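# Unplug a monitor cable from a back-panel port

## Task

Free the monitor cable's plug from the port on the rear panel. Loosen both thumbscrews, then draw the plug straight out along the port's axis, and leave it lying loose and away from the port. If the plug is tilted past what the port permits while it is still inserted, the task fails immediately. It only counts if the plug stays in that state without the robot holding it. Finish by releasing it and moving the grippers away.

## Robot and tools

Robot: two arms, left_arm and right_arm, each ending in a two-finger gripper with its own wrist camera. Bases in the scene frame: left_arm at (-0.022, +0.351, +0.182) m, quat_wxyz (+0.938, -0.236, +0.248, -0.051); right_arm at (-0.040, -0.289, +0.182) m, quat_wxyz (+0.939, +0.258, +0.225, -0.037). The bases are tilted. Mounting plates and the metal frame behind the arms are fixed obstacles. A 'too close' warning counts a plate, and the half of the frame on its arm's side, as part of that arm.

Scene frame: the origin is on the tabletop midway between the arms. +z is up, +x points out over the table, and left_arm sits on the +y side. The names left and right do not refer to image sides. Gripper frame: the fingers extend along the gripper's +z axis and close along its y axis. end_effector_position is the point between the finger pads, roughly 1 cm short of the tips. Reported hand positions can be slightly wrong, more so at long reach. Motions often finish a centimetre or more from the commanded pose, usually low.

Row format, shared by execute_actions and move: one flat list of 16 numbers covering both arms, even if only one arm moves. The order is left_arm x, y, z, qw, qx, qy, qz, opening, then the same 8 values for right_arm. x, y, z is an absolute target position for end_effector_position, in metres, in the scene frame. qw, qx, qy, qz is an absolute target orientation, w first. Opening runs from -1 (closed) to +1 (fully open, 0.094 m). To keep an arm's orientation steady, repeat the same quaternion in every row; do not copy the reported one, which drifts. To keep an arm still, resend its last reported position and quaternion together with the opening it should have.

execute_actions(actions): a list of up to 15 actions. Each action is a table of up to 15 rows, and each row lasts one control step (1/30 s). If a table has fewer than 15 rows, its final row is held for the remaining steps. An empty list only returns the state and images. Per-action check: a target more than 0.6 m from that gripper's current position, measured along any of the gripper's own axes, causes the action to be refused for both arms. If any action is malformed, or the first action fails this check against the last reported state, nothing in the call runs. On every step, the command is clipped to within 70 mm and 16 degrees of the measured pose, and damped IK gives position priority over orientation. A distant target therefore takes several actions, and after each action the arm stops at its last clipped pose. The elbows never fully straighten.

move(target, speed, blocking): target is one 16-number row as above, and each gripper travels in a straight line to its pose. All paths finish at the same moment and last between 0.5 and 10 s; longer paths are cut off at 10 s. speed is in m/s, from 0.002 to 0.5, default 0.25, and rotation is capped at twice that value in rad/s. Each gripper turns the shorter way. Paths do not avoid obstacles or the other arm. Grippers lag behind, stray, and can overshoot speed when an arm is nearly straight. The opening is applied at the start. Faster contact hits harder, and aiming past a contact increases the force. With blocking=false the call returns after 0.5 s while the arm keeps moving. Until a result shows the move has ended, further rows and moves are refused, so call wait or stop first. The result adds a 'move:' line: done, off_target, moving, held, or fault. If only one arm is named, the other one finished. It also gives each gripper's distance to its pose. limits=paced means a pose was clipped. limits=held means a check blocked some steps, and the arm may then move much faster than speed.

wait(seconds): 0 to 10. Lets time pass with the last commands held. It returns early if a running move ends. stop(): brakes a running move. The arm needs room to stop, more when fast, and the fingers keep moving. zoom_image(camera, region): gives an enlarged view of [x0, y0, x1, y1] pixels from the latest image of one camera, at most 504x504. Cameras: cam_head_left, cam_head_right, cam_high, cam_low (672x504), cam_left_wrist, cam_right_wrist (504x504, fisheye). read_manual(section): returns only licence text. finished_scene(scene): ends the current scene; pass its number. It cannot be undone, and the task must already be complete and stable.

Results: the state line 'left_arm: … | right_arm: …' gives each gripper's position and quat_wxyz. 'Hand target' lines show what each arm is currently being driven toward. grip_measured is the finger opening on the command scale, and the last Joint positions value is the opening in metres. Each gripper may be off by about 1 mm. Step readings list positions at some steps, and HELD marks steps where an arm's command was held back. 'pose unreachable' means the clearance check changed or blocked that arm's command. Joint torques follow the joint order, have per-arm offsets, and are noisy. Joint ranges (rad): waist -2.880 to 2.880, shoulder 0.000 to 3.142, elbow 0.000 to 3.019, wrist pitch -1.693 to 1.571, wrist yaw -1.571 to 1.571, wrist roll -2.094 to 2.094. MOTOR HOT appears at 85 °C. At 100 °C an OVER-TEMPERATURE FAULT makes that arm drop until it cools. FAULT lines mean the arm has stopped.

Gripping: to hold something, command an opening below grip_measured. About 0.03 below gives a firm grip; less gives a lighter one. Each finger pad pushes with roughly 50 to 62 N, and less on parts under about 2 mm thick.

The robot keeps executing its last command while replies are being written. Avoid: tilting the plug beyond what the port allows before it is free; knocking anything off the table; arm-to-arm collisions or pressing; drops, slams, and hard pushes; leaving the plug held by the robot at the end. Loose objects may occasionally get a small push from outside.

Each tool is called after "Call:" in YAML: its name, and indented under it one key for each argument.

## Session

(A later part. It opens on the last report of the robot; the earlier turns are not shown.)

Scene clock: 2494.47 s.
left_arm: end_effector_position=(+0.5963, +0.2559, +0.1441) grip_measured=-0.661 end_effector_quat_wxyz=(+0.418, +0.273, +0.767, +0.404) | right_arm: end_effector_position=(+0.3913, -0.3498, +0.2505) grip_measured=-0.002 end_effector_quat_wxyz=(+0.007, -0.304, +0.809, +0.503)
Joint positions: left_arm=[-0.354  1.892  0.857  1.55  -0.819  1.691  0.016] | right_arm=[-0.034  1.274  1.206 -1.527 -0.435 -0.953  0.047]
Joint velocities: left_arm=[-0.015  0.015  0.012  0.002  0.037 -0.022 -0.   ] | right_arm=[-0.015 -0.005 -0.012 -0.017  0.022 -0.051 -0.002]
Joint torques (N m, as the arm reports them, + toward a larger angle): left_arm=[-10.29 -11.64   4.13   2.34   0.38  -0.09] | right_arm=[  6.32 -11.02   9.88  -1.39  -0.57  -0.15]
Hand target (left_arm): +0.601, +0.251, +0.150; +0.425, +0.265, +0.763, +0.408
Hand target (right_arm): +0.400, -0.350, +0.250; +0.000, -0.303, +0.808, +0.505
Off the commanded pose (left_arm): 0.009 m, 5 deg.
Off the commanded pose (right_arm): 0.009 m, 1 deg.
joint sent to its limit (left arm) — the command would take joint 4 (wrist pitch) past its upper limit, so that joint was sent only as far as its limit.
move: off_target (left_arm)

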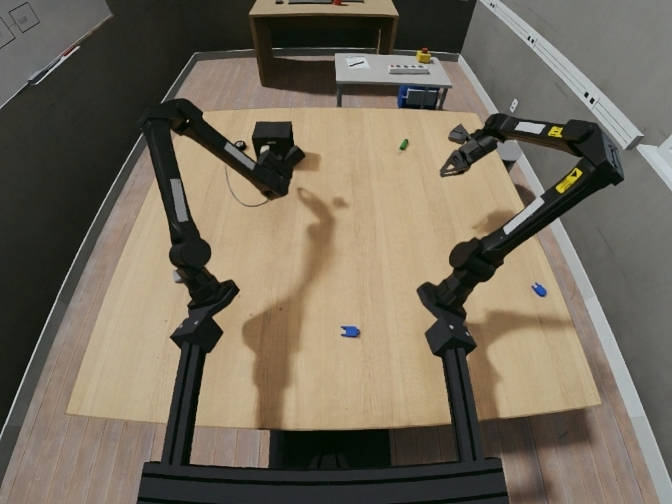

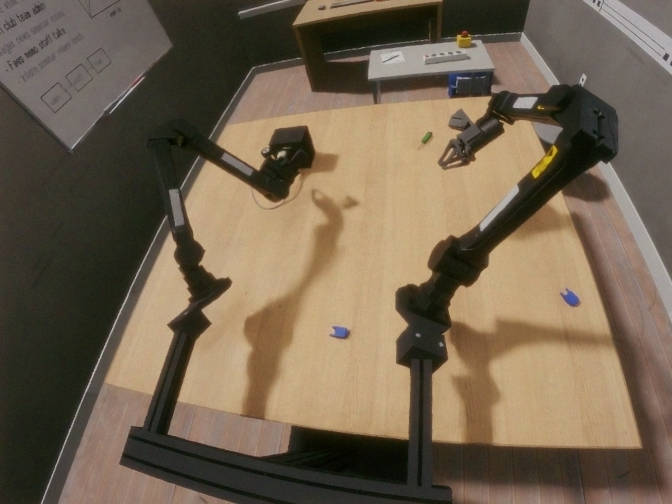

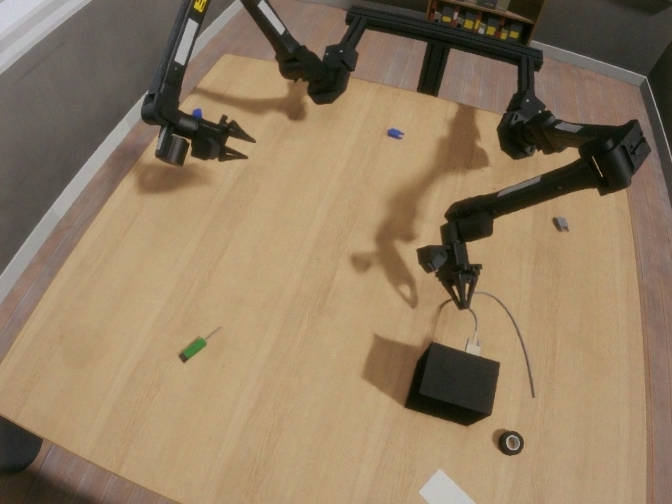

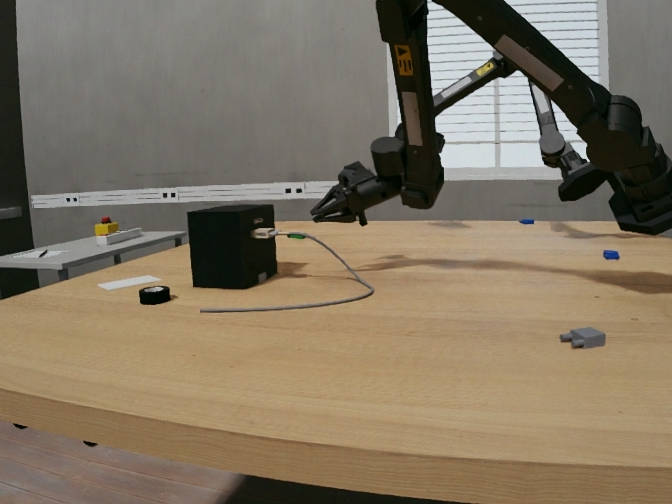

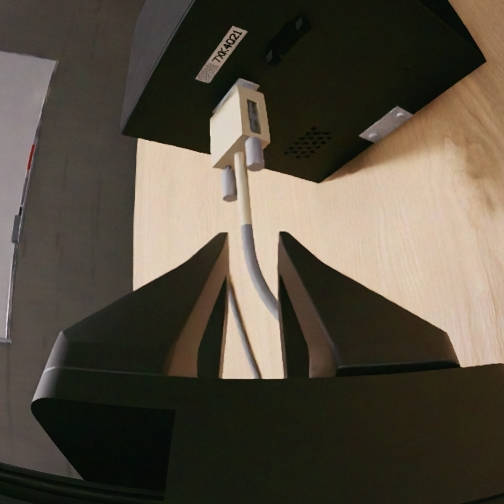

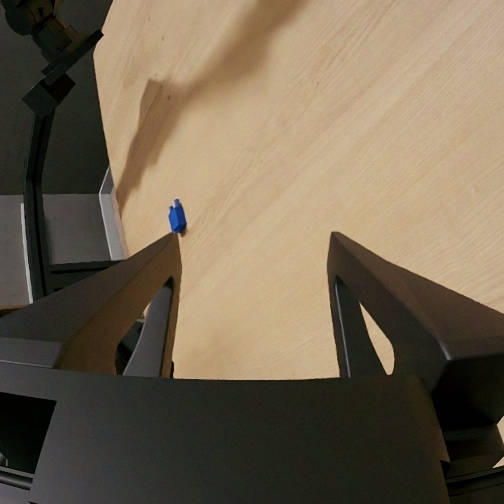

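Call:
move:
  target: [0.38,0.45,0.30,0.342,0,0.94,0,-0.66,0.5,-0.02,0.22,0.433,0.25,0.75,0.433,-0.6]
  speed: 0.3

Call:
move:
  target: [0.38,0.45,0.30,0.342,0,0.94,0,-0.66,0.60,0.245,0.15,0.433,0.25,0.75,0.433,-0.6]
  speed: 0.3

Scene clock: 2585.10 s.
left_arm: end_effector_position=(+0.3669, +0.4385, +0.2829) grip_measured=-0.661 end_effector_quat_wxyz=(+0.333, +0.013, +0.943, +0.000) | right_arm: end_effector_position=(+0.4819, -0.0212, +0.2158) grip_measured=-0.598 end_effector_quat_wxyz=(+0.427, +0.230, +0.764, +0.425)
Joint positions: left_arm=[-0.289  0.314  0.495 -0.548 -0.622  0.252  0.016] | right_arm=[0.721 1.843 0.676 1.07  0.284 0.415 0.019]
Joint velocities: left_arm=[-0.005 -0.015  0.002 -0.017 -0.037  0.022 -0.001] | right_arm=[-0.015  0.005 -0.002 -0.012 -0.037 -0.066  0.   ]
Joint torques (N m, as the arm reports them, + toward a larger angle): left_arm=[ 2.94 -1.12 11.79  0.56  0.3  -0.22] | right_arm=[11.48 -9.62  6.41  2.1  -0.39 -0.16]
Hand target (left_arm): +0.377, +0.449, +0.299; +0.340, -0.002, +0.940, -0.002
Hand target (right_arm): +0.491, -0.019, +0.222; +0.435, +0.241, +0.753, +0.430
Off the commanded pose (left_arm): 0.024 m, 2 deg.
Off the commanded pose (right_arm): 0.019 m, 3 deg.
move: off_target (left_arm, right_arm)

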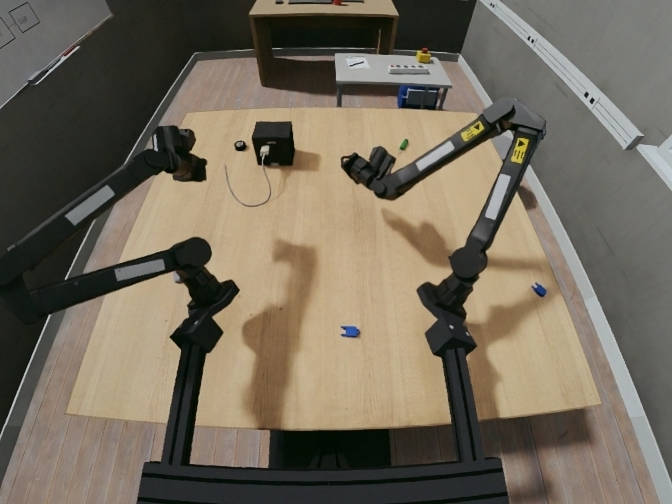

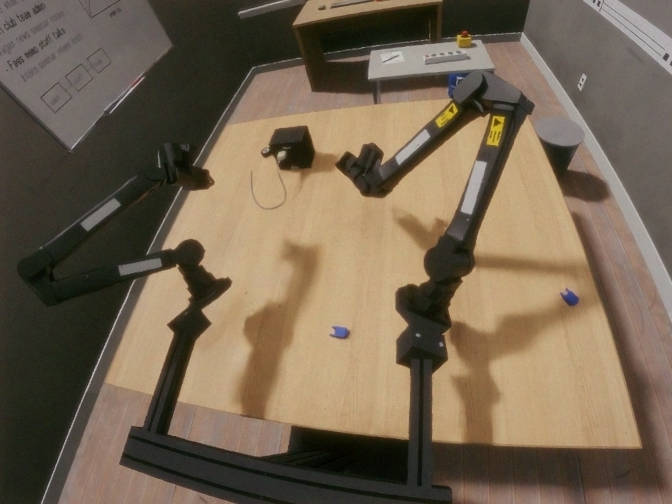

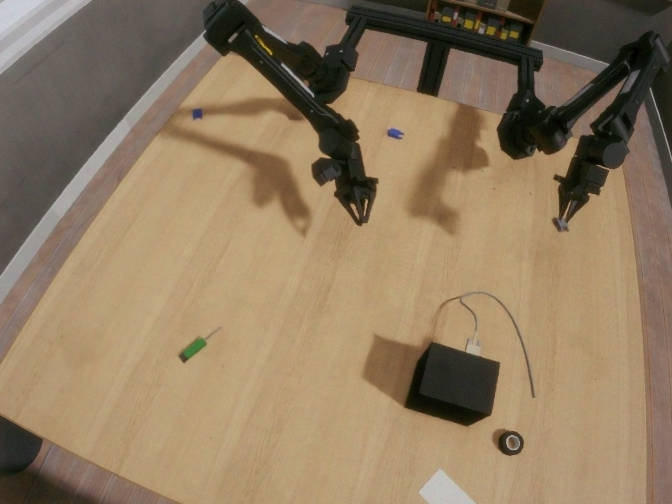

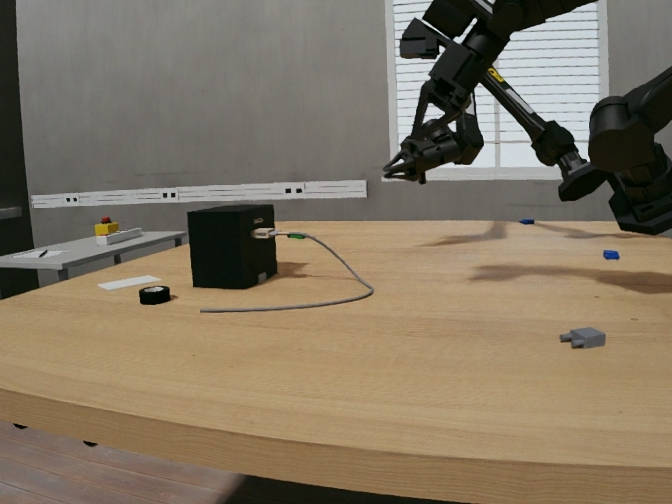

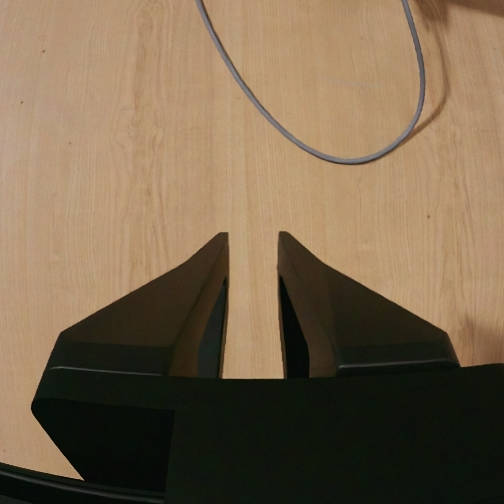

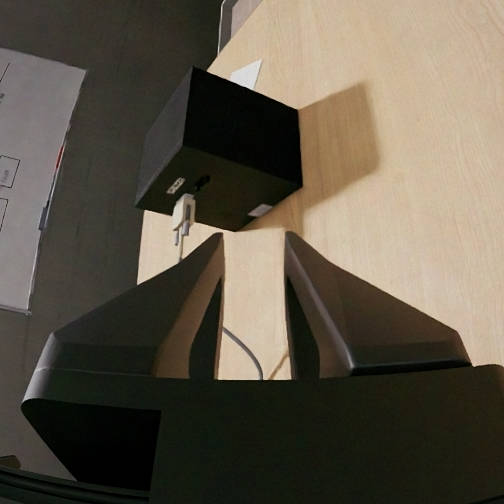

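Scene clock: 2586.77 s.
left_arm: end_effector_position=(+0.3670, +0.4382, +0.2829) grip_measured=-0.661 end_effector_quat_wxyz=(+0.333, +0.013, +0.943, -0.001) | right_arm: end_effector_position=(+0.5948, +0.2365, +0.1504) grip_measured=-0.598 end_effector_quat_wxyz=(+0.438, +0.248, +0.750, +0.430)
Joint positions: left_arm=[-0.289  0.314  0.495 -0.548 -0.62   0.252  0.016] | right_arm=[0.823 2.523 1.566 0.901 0.395 0.438 0.019]
Joint velocities: left_arm=[-0.005 -0.005  0.012 -0.017  0.022  0.022 -0.001] | right_arm=[ 0.015 -0.005 -0.007  0.002 -0.037  0.007  0.   ]
Joint torques (N m, as the arm reports them, + toward a larger angle): left_arm=[ 3.31 -0.79 12.12  0.81  0.31 -0.14] | right_arm=[ 19.1  -16.78   9.06   0.76  -0.39  -0.15]
Hand target (left_arm): +0.379, +0.450, +0.300; +0.342, +0.000, +0.940, +0.000
Hand target (right_arm): +0.594, +0.247, +0.149; +0.434, +0.249, +0.750, +0.432
Off the commanded pose (left_arm): 0.025 m, 2 deg.
Off the commanded pose (right_arm): 0.010 m, 1 deg.
move: off_target (left_arm)

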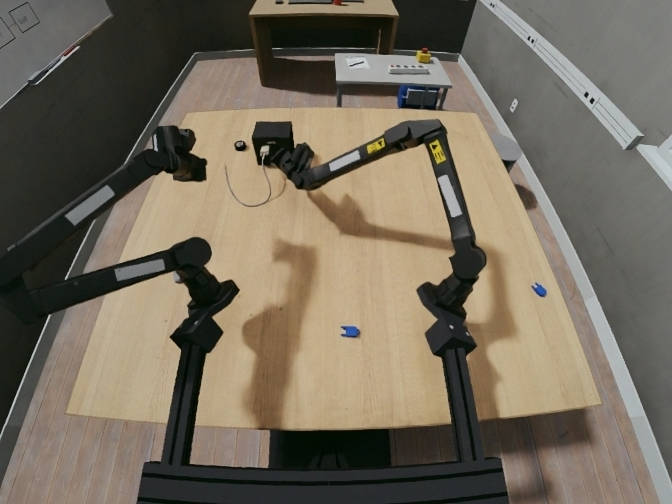

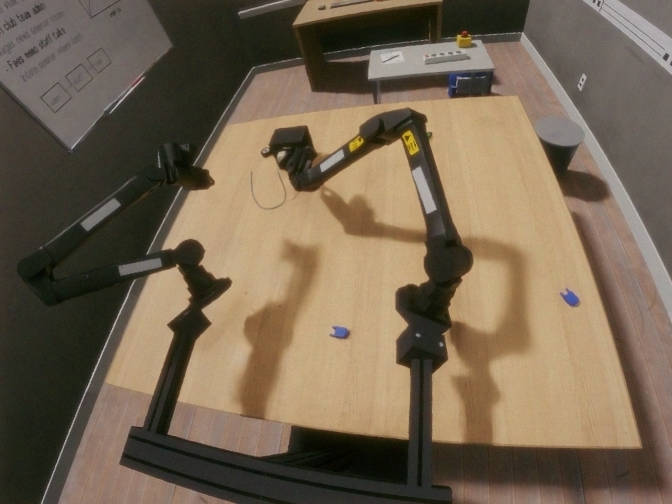

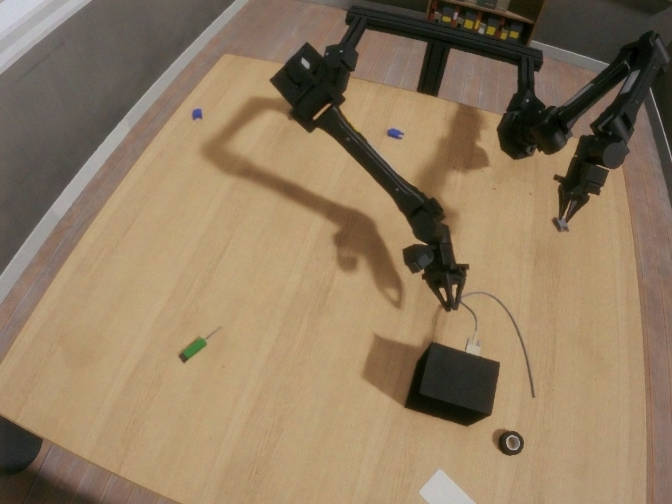

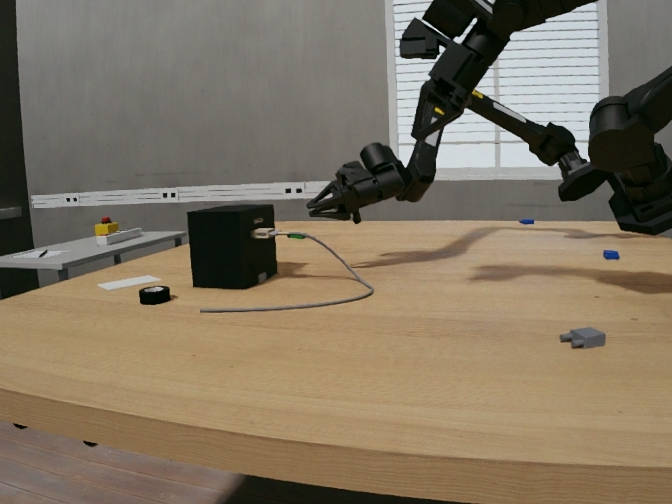

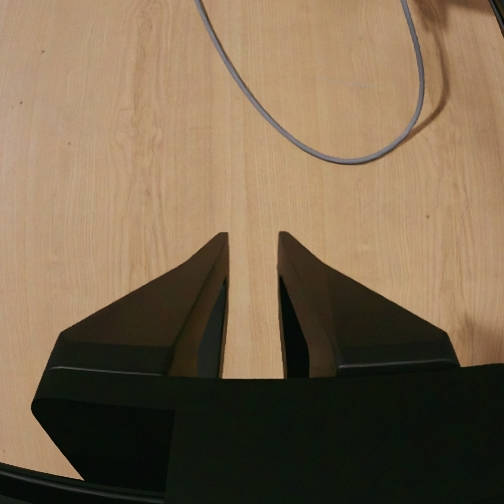

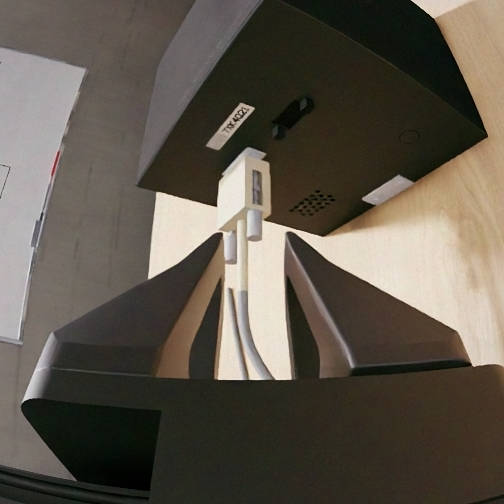

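Call:
zoom_image:
  camera: "cam_right_wrist"
  region: [150,130,370,350]

Region (150, 130, 370, 350) of cam_right_wrist's 504x504 image, scaled by 2.291, with more detail than that image has.

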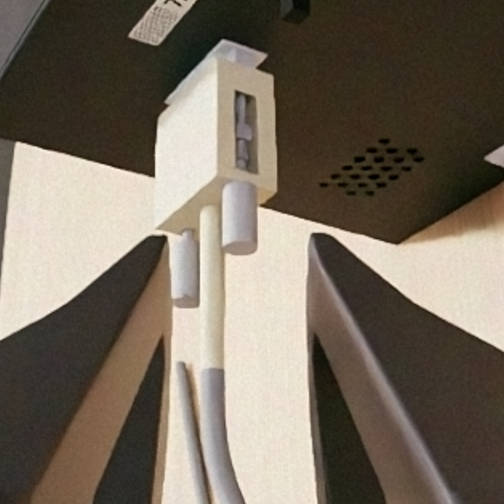

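Call:
move:
  target: [0.38,0.45,0.30,0.342,0,0.94,0,-0.66,0.635,0.275,0.134,0.433,0.25,0.75,0.433,-0.6]
  speed: 0.08

Call:
zoom_image:
  camera: "cam_right_wrist"
  region: [150,130,370,350]

Scene clock: 2641.70 s.
left_arm: end_effector_position=(+0.3670, +0.4382, +0.2829) grip_measured=-0.661 end_effector_quat_wxyz=(+0.333, +0.013, +0.943, -0.001) | right_arm: end_effector_position=(+0.6284, +0.2729, +0.1510) grip_measured=-0.598 end_effector_quat_wxyz=(+0.438, +0.245, +0.747, +0.437)
Joint positions: left_arm=[-0.289  0.314  0.495 -0.548 -0.62   0.252  0.016] | right_arm=[0.823 2.615 1.773 0.789 0.378 0.44  0.019]
Joint velocities: left_arm=[ 0.005 -0.005 -0.007 -0.007 -0.007  0.022  0.   ] | right_arm=[ 0.005 -0.005  0.027  0.002 -0.022  0.022  0.   ]
Joint torques (N m, as the arm reports them, + toward a larger angle): left_arm=[ 3.29 -0.76 12.1   0.79  0.3  -0.14] | right_arm=[ 18.67 -17.59  10.1    0.76  -0.62  -0.15]
Hand target (left_arm): +0.379, +0.450, +0.300; +0.342, +0.000, +0.940, +0.000
Hand target (right_arm): +0.633, +0.275, +0.134; +0.433, +0.250, +0.750, +0.433
Off the commanded pose (left_arm): 0.025 m, 2 deg.
Off the commanded pose (right_arm): 0.018 m, 1 deg.
move: off_target (left_arm, right_arm)

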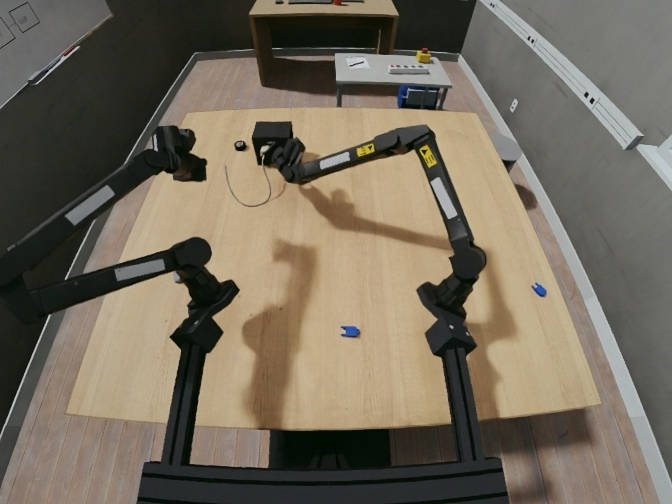

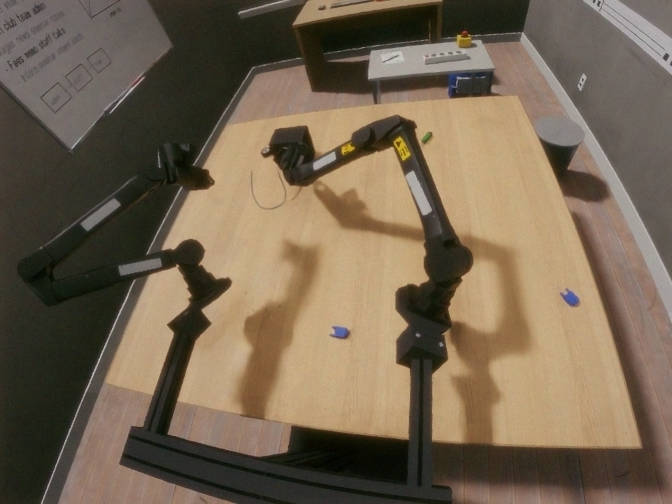

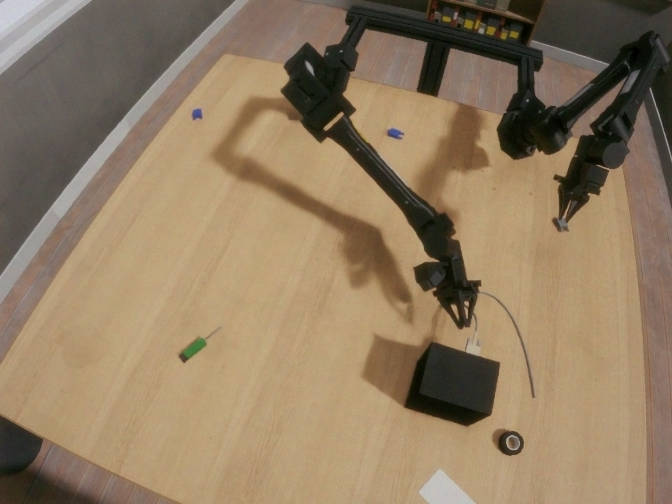

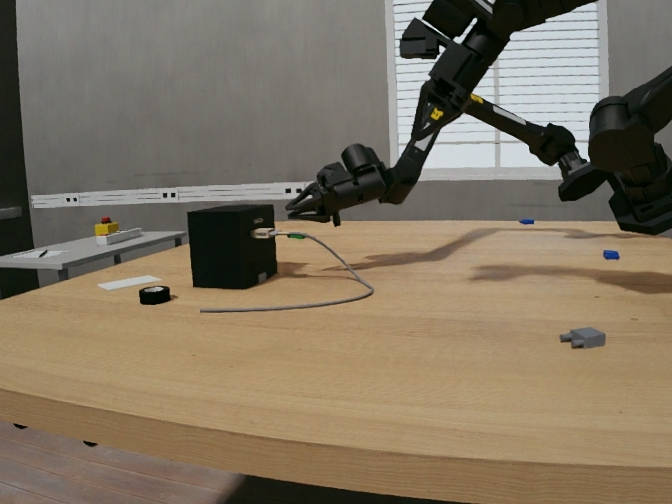

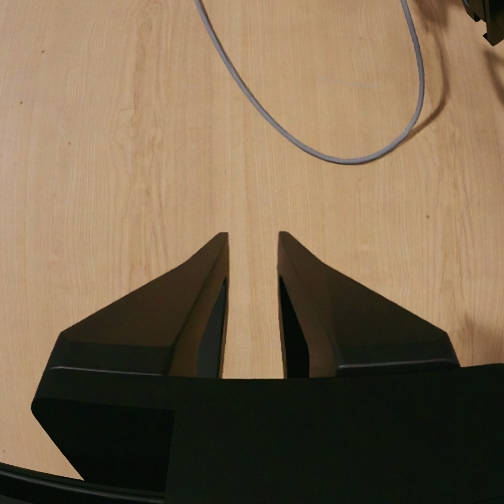

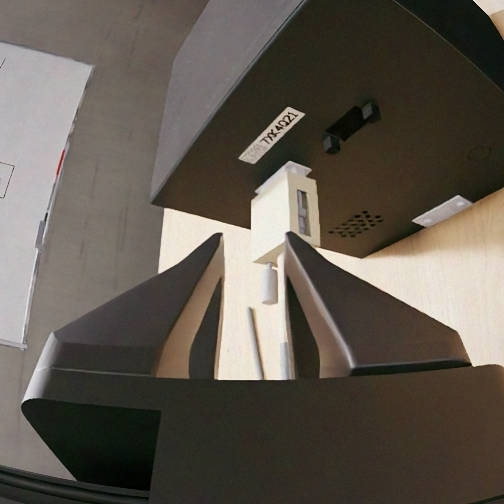

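Region (150, 130, 370, 350) of cam_right_wrist's 504x504 image, scaled by 2.291, with more detail than that image has.

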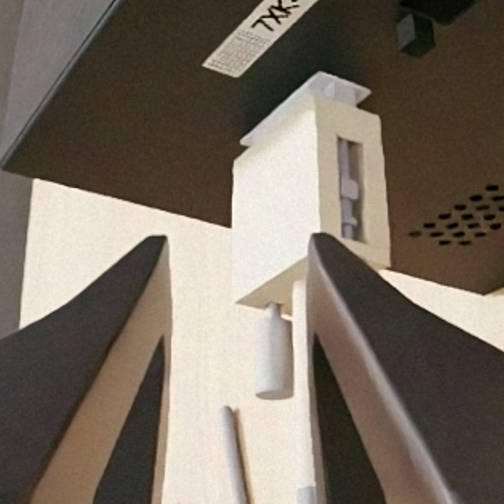

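Call:
execute_actions:
  actions: []

Scene clock: 2676.17 s.
left_arm: end_effector_position=(+0.3670, +0.4382, +0.2829) grip_measured=-0.661 end_effector_quat_wxyz=(+0.333, +0.013, +0.943, -0.001) | right_arm: end_effector_position=(+0.6297, +0.2727, +0.1522) grip_measured=-0.598 end_effector_quat_wxyz=(+0.438, +0.246, +0.746, +0.437)
Joint positions: left_arm=[-0.289  0.314  0.495 -0.548 -0.62   0.252  0.016] | right_arm=[0.823 2.615 1.776 0.789 0.378 0.44  0.019]
Joint velocities: left_arm=[ 0.005 -0.005 -0.017 -0.007 -0.022  0.022  0.001] | right_arm=[-0.015 -0.015  0.002  0.017  0.037 -0.081 -0.   ]
Joint torques (N m, as the arm reports them, + toward a larger angle): left_arm=[ 3.28 -0.78 12.11  0.8   0.29 -0.14] | right_arm=[ 18.7  -17.83  10.     0.73  -0.62  -0.15]
Hand target (left_arm): +0.379, +0.450, +0.300; +0.342, +0.000, +0.940, +0.000
Hand target (right_arm): +0.633, +0.275, +0.134; +0.433, +0.250, +0.750, +0.433
Off the commanded pose (left_arm): 0.025 m, 2 deg.
Off the commanded pose (right_arm): 0.019 m, 1 deg.

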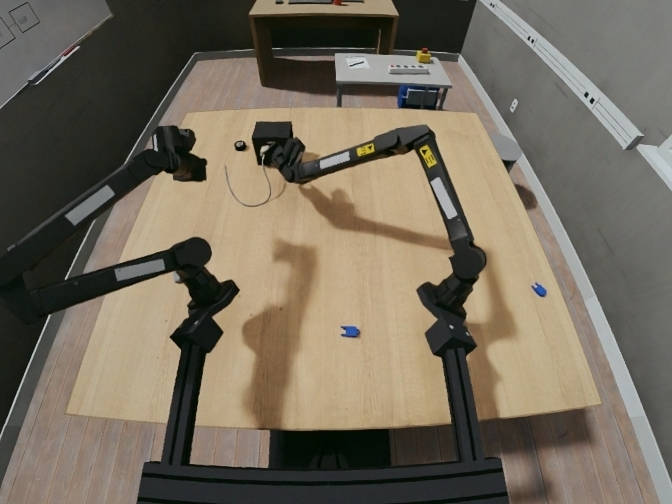

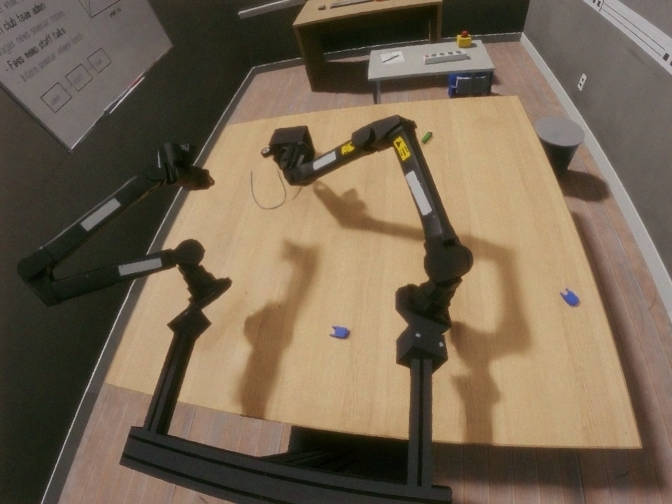

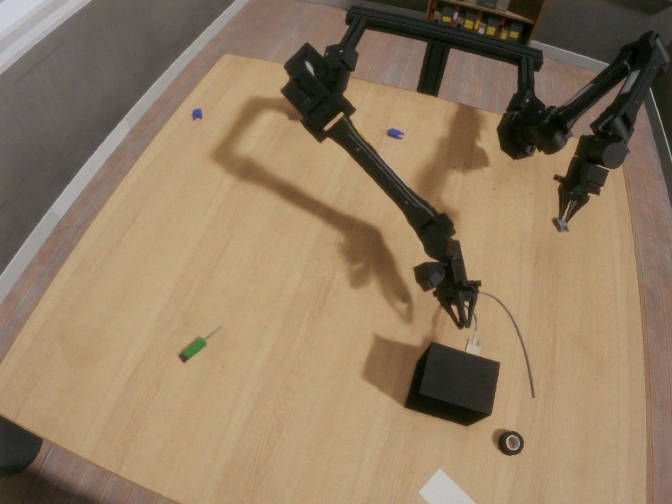

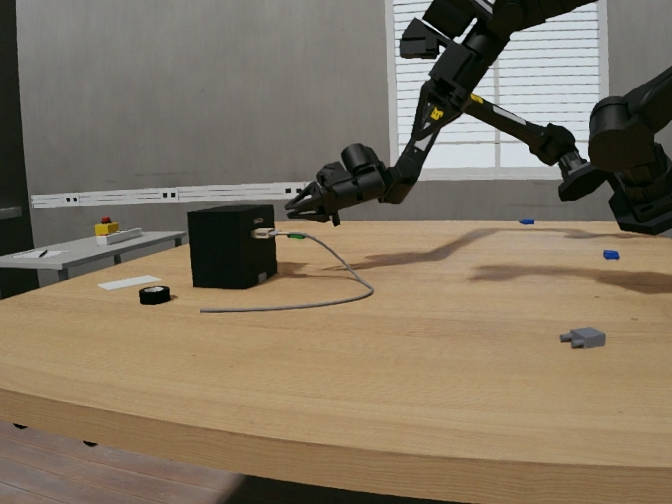

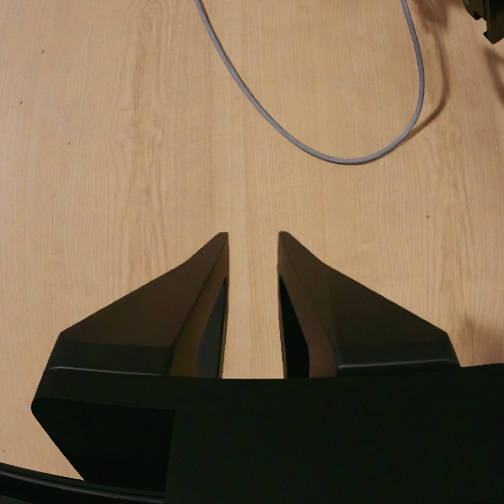

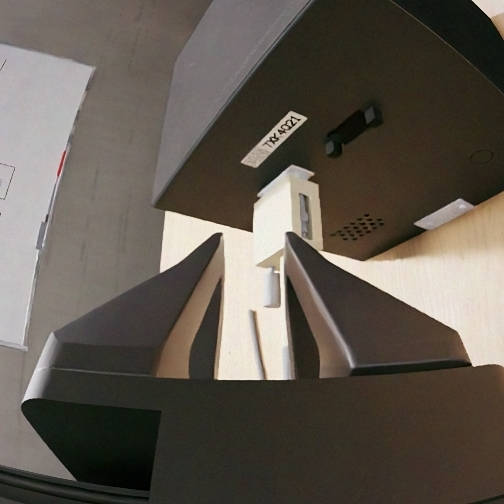

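Call:
execute_actions:
  actions:
    - [[0.38,0.45,0.30,0.342,0,0.94,0,-0.66,0.615,0.266,0.125,0.433,0.25,0.75,0.433,-0.6]]
    - [[0.38,0.45,0.30,0.342,0,0.94,0,-0.66,0.615,0.266,0.108,0.433,0.25,0.75,0.433,-0.6]]

Call:
zoom_image:
  camera: "cam_right_wrist"
  region: [150, 130, 370, 350]

Scene clock: 2697.10 s.
left_arm: end_effector_position=(+0.3670, +0.4382, +0.2829) grip_measured=-0.661 end_effector_quat_wxyz=(+0.333, +0.013, +0.943, -0.001) | right_arm: end_effector_position=(+0.6104, +0.2733, +0.1388) grip_measured=-0.598 end_effector_quat_wxyz=(+0.434, +0.238, +0.748, +0.442)
Joint positions: left_arm=[-0.289  0.314  0.495 -0.548 -0.62   0.252  0.016] | right_arm=[0.823 2.62  1.726 0.832 0.361 0.44  0.019]
Joint velocities: left_arm=[ 0.005 -0.005 -0.002  0.002 -0.051 -0.007  0.   ] | right_arm=[ 0.005 -0.005 -0.002  0.017 -0.022  0.081 -0.001]
Joint torques (N m, as the arm reports them, + toward a larger angle): left_arm=[ 3.25 -0.76 12.1   0.81  0.29 -0.14] | right_arm=[ 16.97 -17.2    8.01   2.1   -0.63  -0.16]
Hand target (left_arm): +0.379, +0.450, +0.300; +0.342, +0.000, +0.940, +0.000
Hand target (right_arm): +0.614, +0.265, +0.109; +0.433, +0.250, +0.750, +0.433
Off the commanded pose (left_arm): 0.025 m, 2 deg.
Off the commanded pose (right_arm): 0.032 m, 2 deg.
Step readings (end_effector_position; steps 1 to 15: 1st action; 16 to 30: 2nd action):
0: left_arm (+0.3670, +0.4382, +0.2829) | right_arm (+0.6297, +0.2727, +0.1522)
1: left_arm (+0.3670, +0.4382, +0.2829) | right_arm (+0.6279, +0.2726, +0.1511)
2: left_arm (+0.3670, +0.4382, +0.2829) | right_arm (+0.6261, +0.2714, +0.1506)
4: left_arm (+0.3670, +0.4382, +0.2829) | right_arm (+0.6205, +0.2712, +0.1463)
8: left_arm (+0.3670, +0.4382, +0.2829) | right_arm (+0.6120, +0.2718, +0.1387)
15: left_arm (+0.3670, +0.4382, +0.2829) | right_arm (+0.6121, +0.2715, +0.1392)
16: left_arm (+0.3670, +0.4382, +0.2829) | right_arm (+0.6120, +0.2723, +0.1402)
17: left_arm (+0.3670, +0.4382, +0.2829) | right_arm (+0.6123, +0.2723, +0.1411)
19: left_arm (+0.3670, +0.4382, +0.2829) | right_arm (+0.6122, +0.2723, +0.1416)
23: left_arm (+0.3670, +0.4382, +0.2829) | right_arm (+0.6112, +0.2730, +0.1402)
30: end_effector_position above

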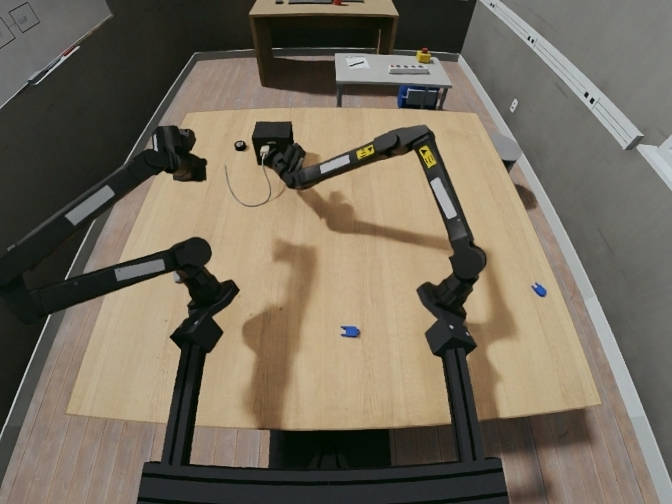

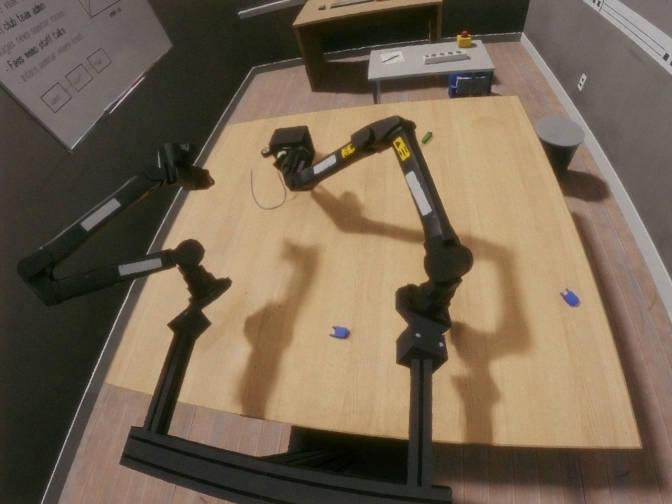

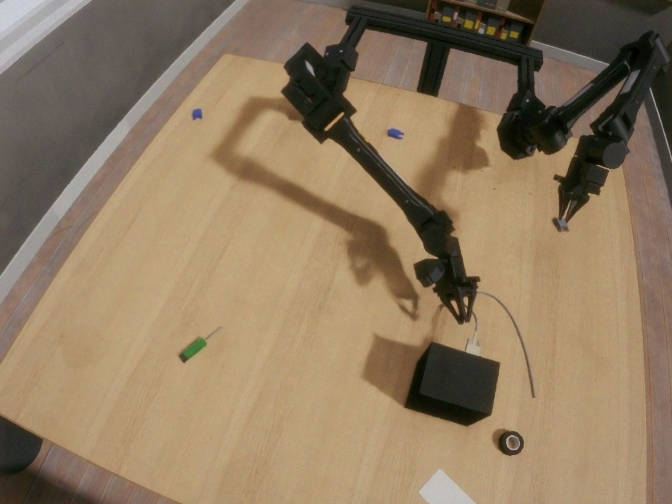

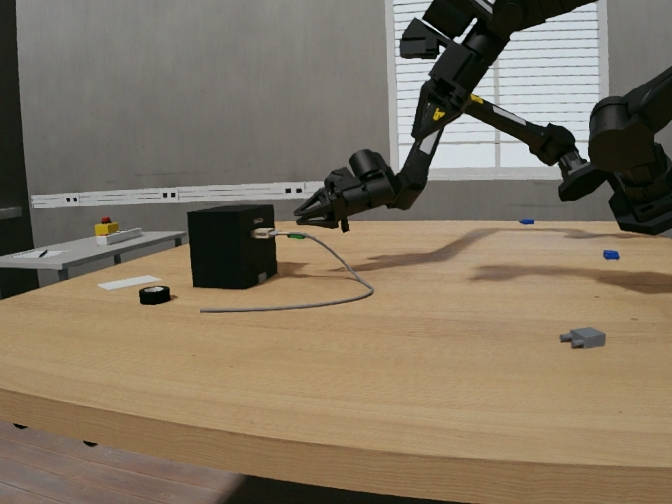

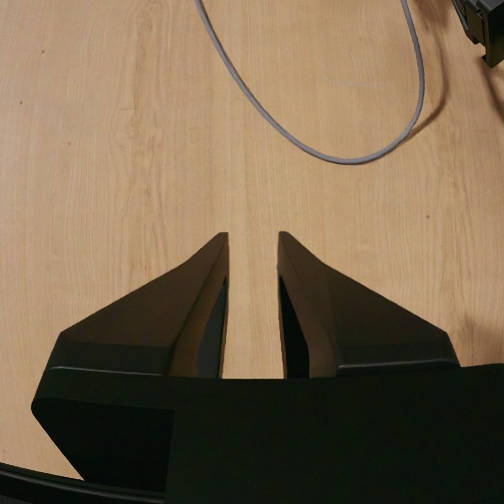

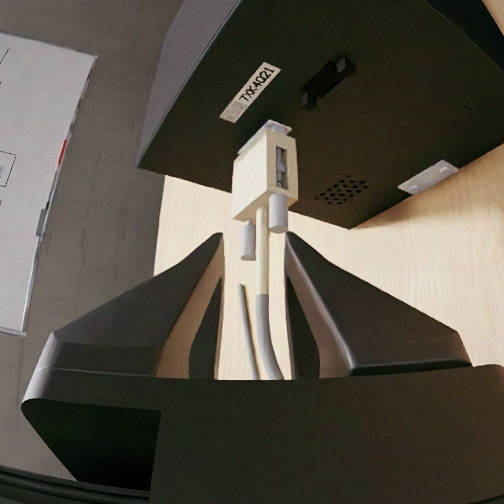

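Region (150, 130, 370, 350) of cam_right_wrist's 504x504 image, scaled by 2.291, with more detail than that image has.

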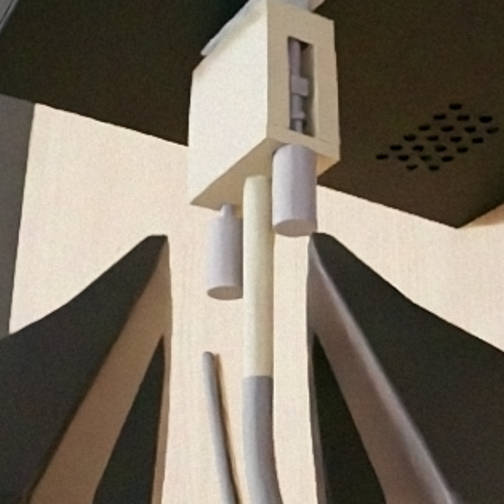

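Call:
execute_actions:
  actions:
    - [[0.38,0.45,0.30,0.342,0,0.94,0,-0.66,0.615,0.272,0.09,0.433,0.25,0.75,0.433,-0.6]]
    - [[0.38,0.45,0.30,0.342,0,0.94,0,-0.66,0.618,0.274,0.085,0.433,0.25,0.75,0.433,-0.6]]

Scene clock: 2719.40 s.
left_arm: end_effector_position=(+0.3670, +0.4382, +0.2829) grip_measured=-0.661 end_effector_quat_wxyz=(+0.333, +0.013, +0.943, -0.001) | right_arm: end_effector_position=(+0.6086, +0.2813, +0.1128) grip_measured=-0.598 end_effector_quat_wxyz=(+0.433, +0.238, +0.748, +0.442)
Joint positions: left_arm=[-0.289  0.314  0.495 -0.548 -0.62   0.252  0.016] | right_arm=[0.806 2.678 1.771 0.844 0.344 0.44  0.019]
Joint velocities: left_arm=[-0.005  0.005 -0.002  0.002 -0.037  0.051 -0.003] | right_arm=[-0.024  0.005 -0.007 -0.002  0.081 -0.051  0.001]
Joint torques (N m, as the arm reports them, + toward a larger angle): left_arm=[ 3.32 -0.74 12.11  0.82  0.3  -0.14] | right_arm=[ 17.07 -17.47   9.02   1.54  -0.61  -0.17]
Hand target (left_arm): +0.379, +0.450, +0.300; +0.342, +0.000, +0.940, +0.000
Hand target (right_arm): +0.616, +0.273, +0.086; +0.433, +0.250, +0.750, +0.433
Off the commanded pose (left_arm): 0.025 m, 2 deg.
Off the commanded pose (right_arm): 0.030 m, 2 deg.
Step readings (end_effector_position; steps 1 to 15: 1st action; 16 to 30: 2nd action):
0: left_arm (+0.3670, +0.4382, +0.2829) | right_arm (+0.6104, +0.2733, +0.1388)
1: left_arm (+0.3670, +0.4382, +0.2829) | right_arm (+0.6101, +0.2741, +0.1383)
2: left_arm (+0.3670, +0.4382, +0.2829) | right_arm (+0.6107, +0.2749, +0.1380)
4: left_arm (+0.3670, +0.4382, +0.2829) | right_arm (+0.6101, +0.2763, +0.1332)
8: left_arm (+0.3670, +0.4382, +0.2829) | right_arm (+0.6037, +0.2783, +0.1167)
15: left_arm (+0.3670, +0.4382, +0.2829) | right_arm (+0.5983, +0.2799, +0.1044)
16: left_arm (+0.3670, +0.4382, +0.2829) | right_arm (+0.5993, +0.2803, +0.1055)
17: left_arm (+0.3670, +0.4382, +0.2829) | right_arm (+0.6008, +0.2809, +0.1066)
19: left_arm (+0.3670, +0.4382, +0.2829) | right_arm (+0.6044, +0.2814, +0.1092)
23: left_arm (+0.3670, +0.4382, +0.2829) | right_arm (+0.6085, +0.2812, +0.1127)
30: end_effector_position above

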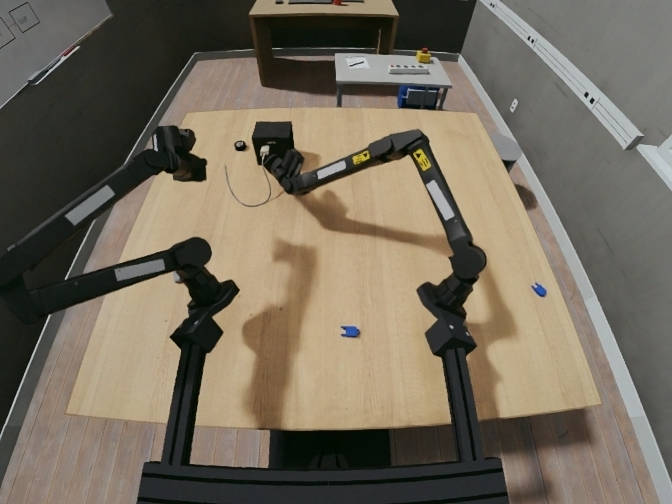

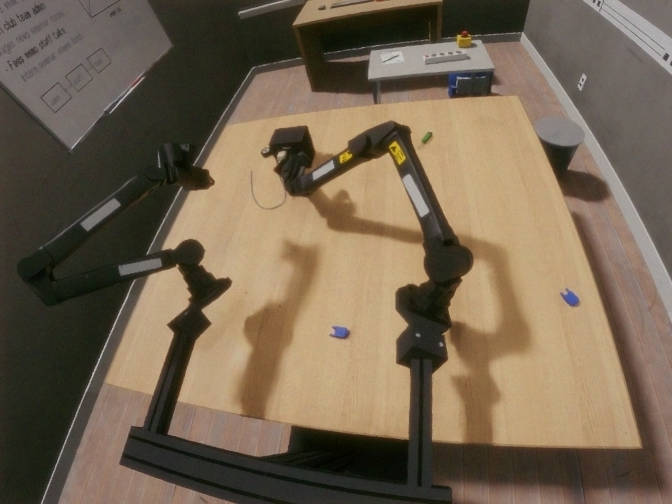

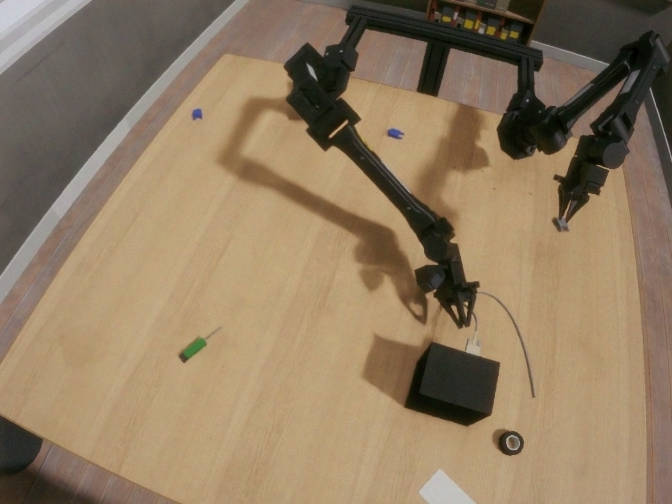

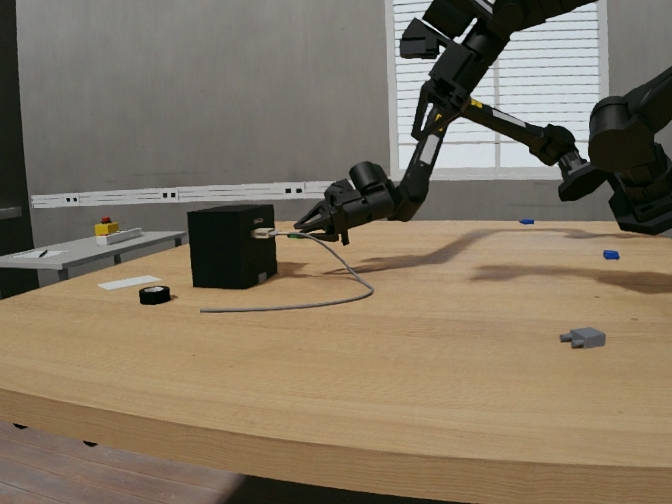

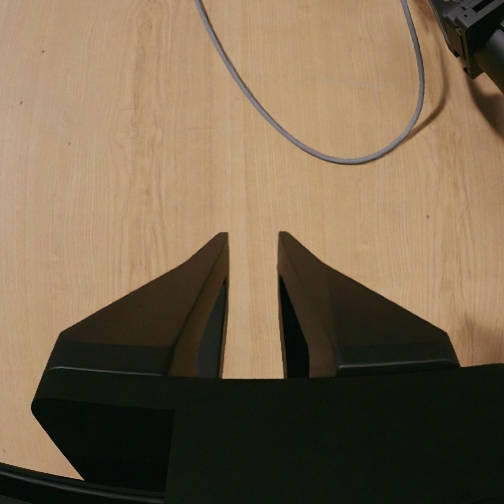

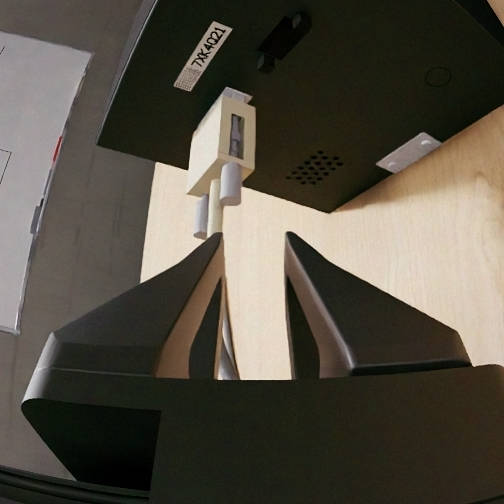

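Call:
zoom_image:
  camera: "cam_right_wrist"
  region: [150, 130, 370, 350]

Region (150, 130, 370, 350) of cam_right_wrist's 504x504 image, scaled by 2.291, with more detail than that image has.

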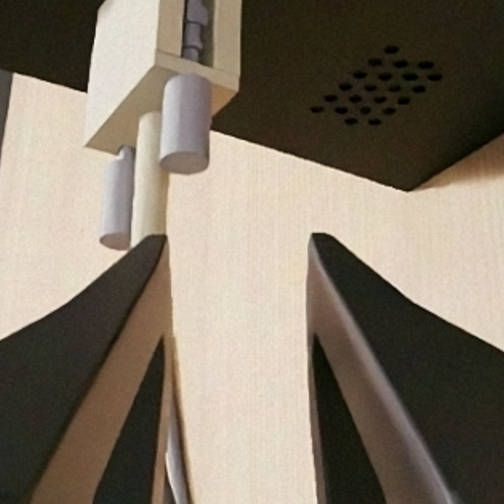

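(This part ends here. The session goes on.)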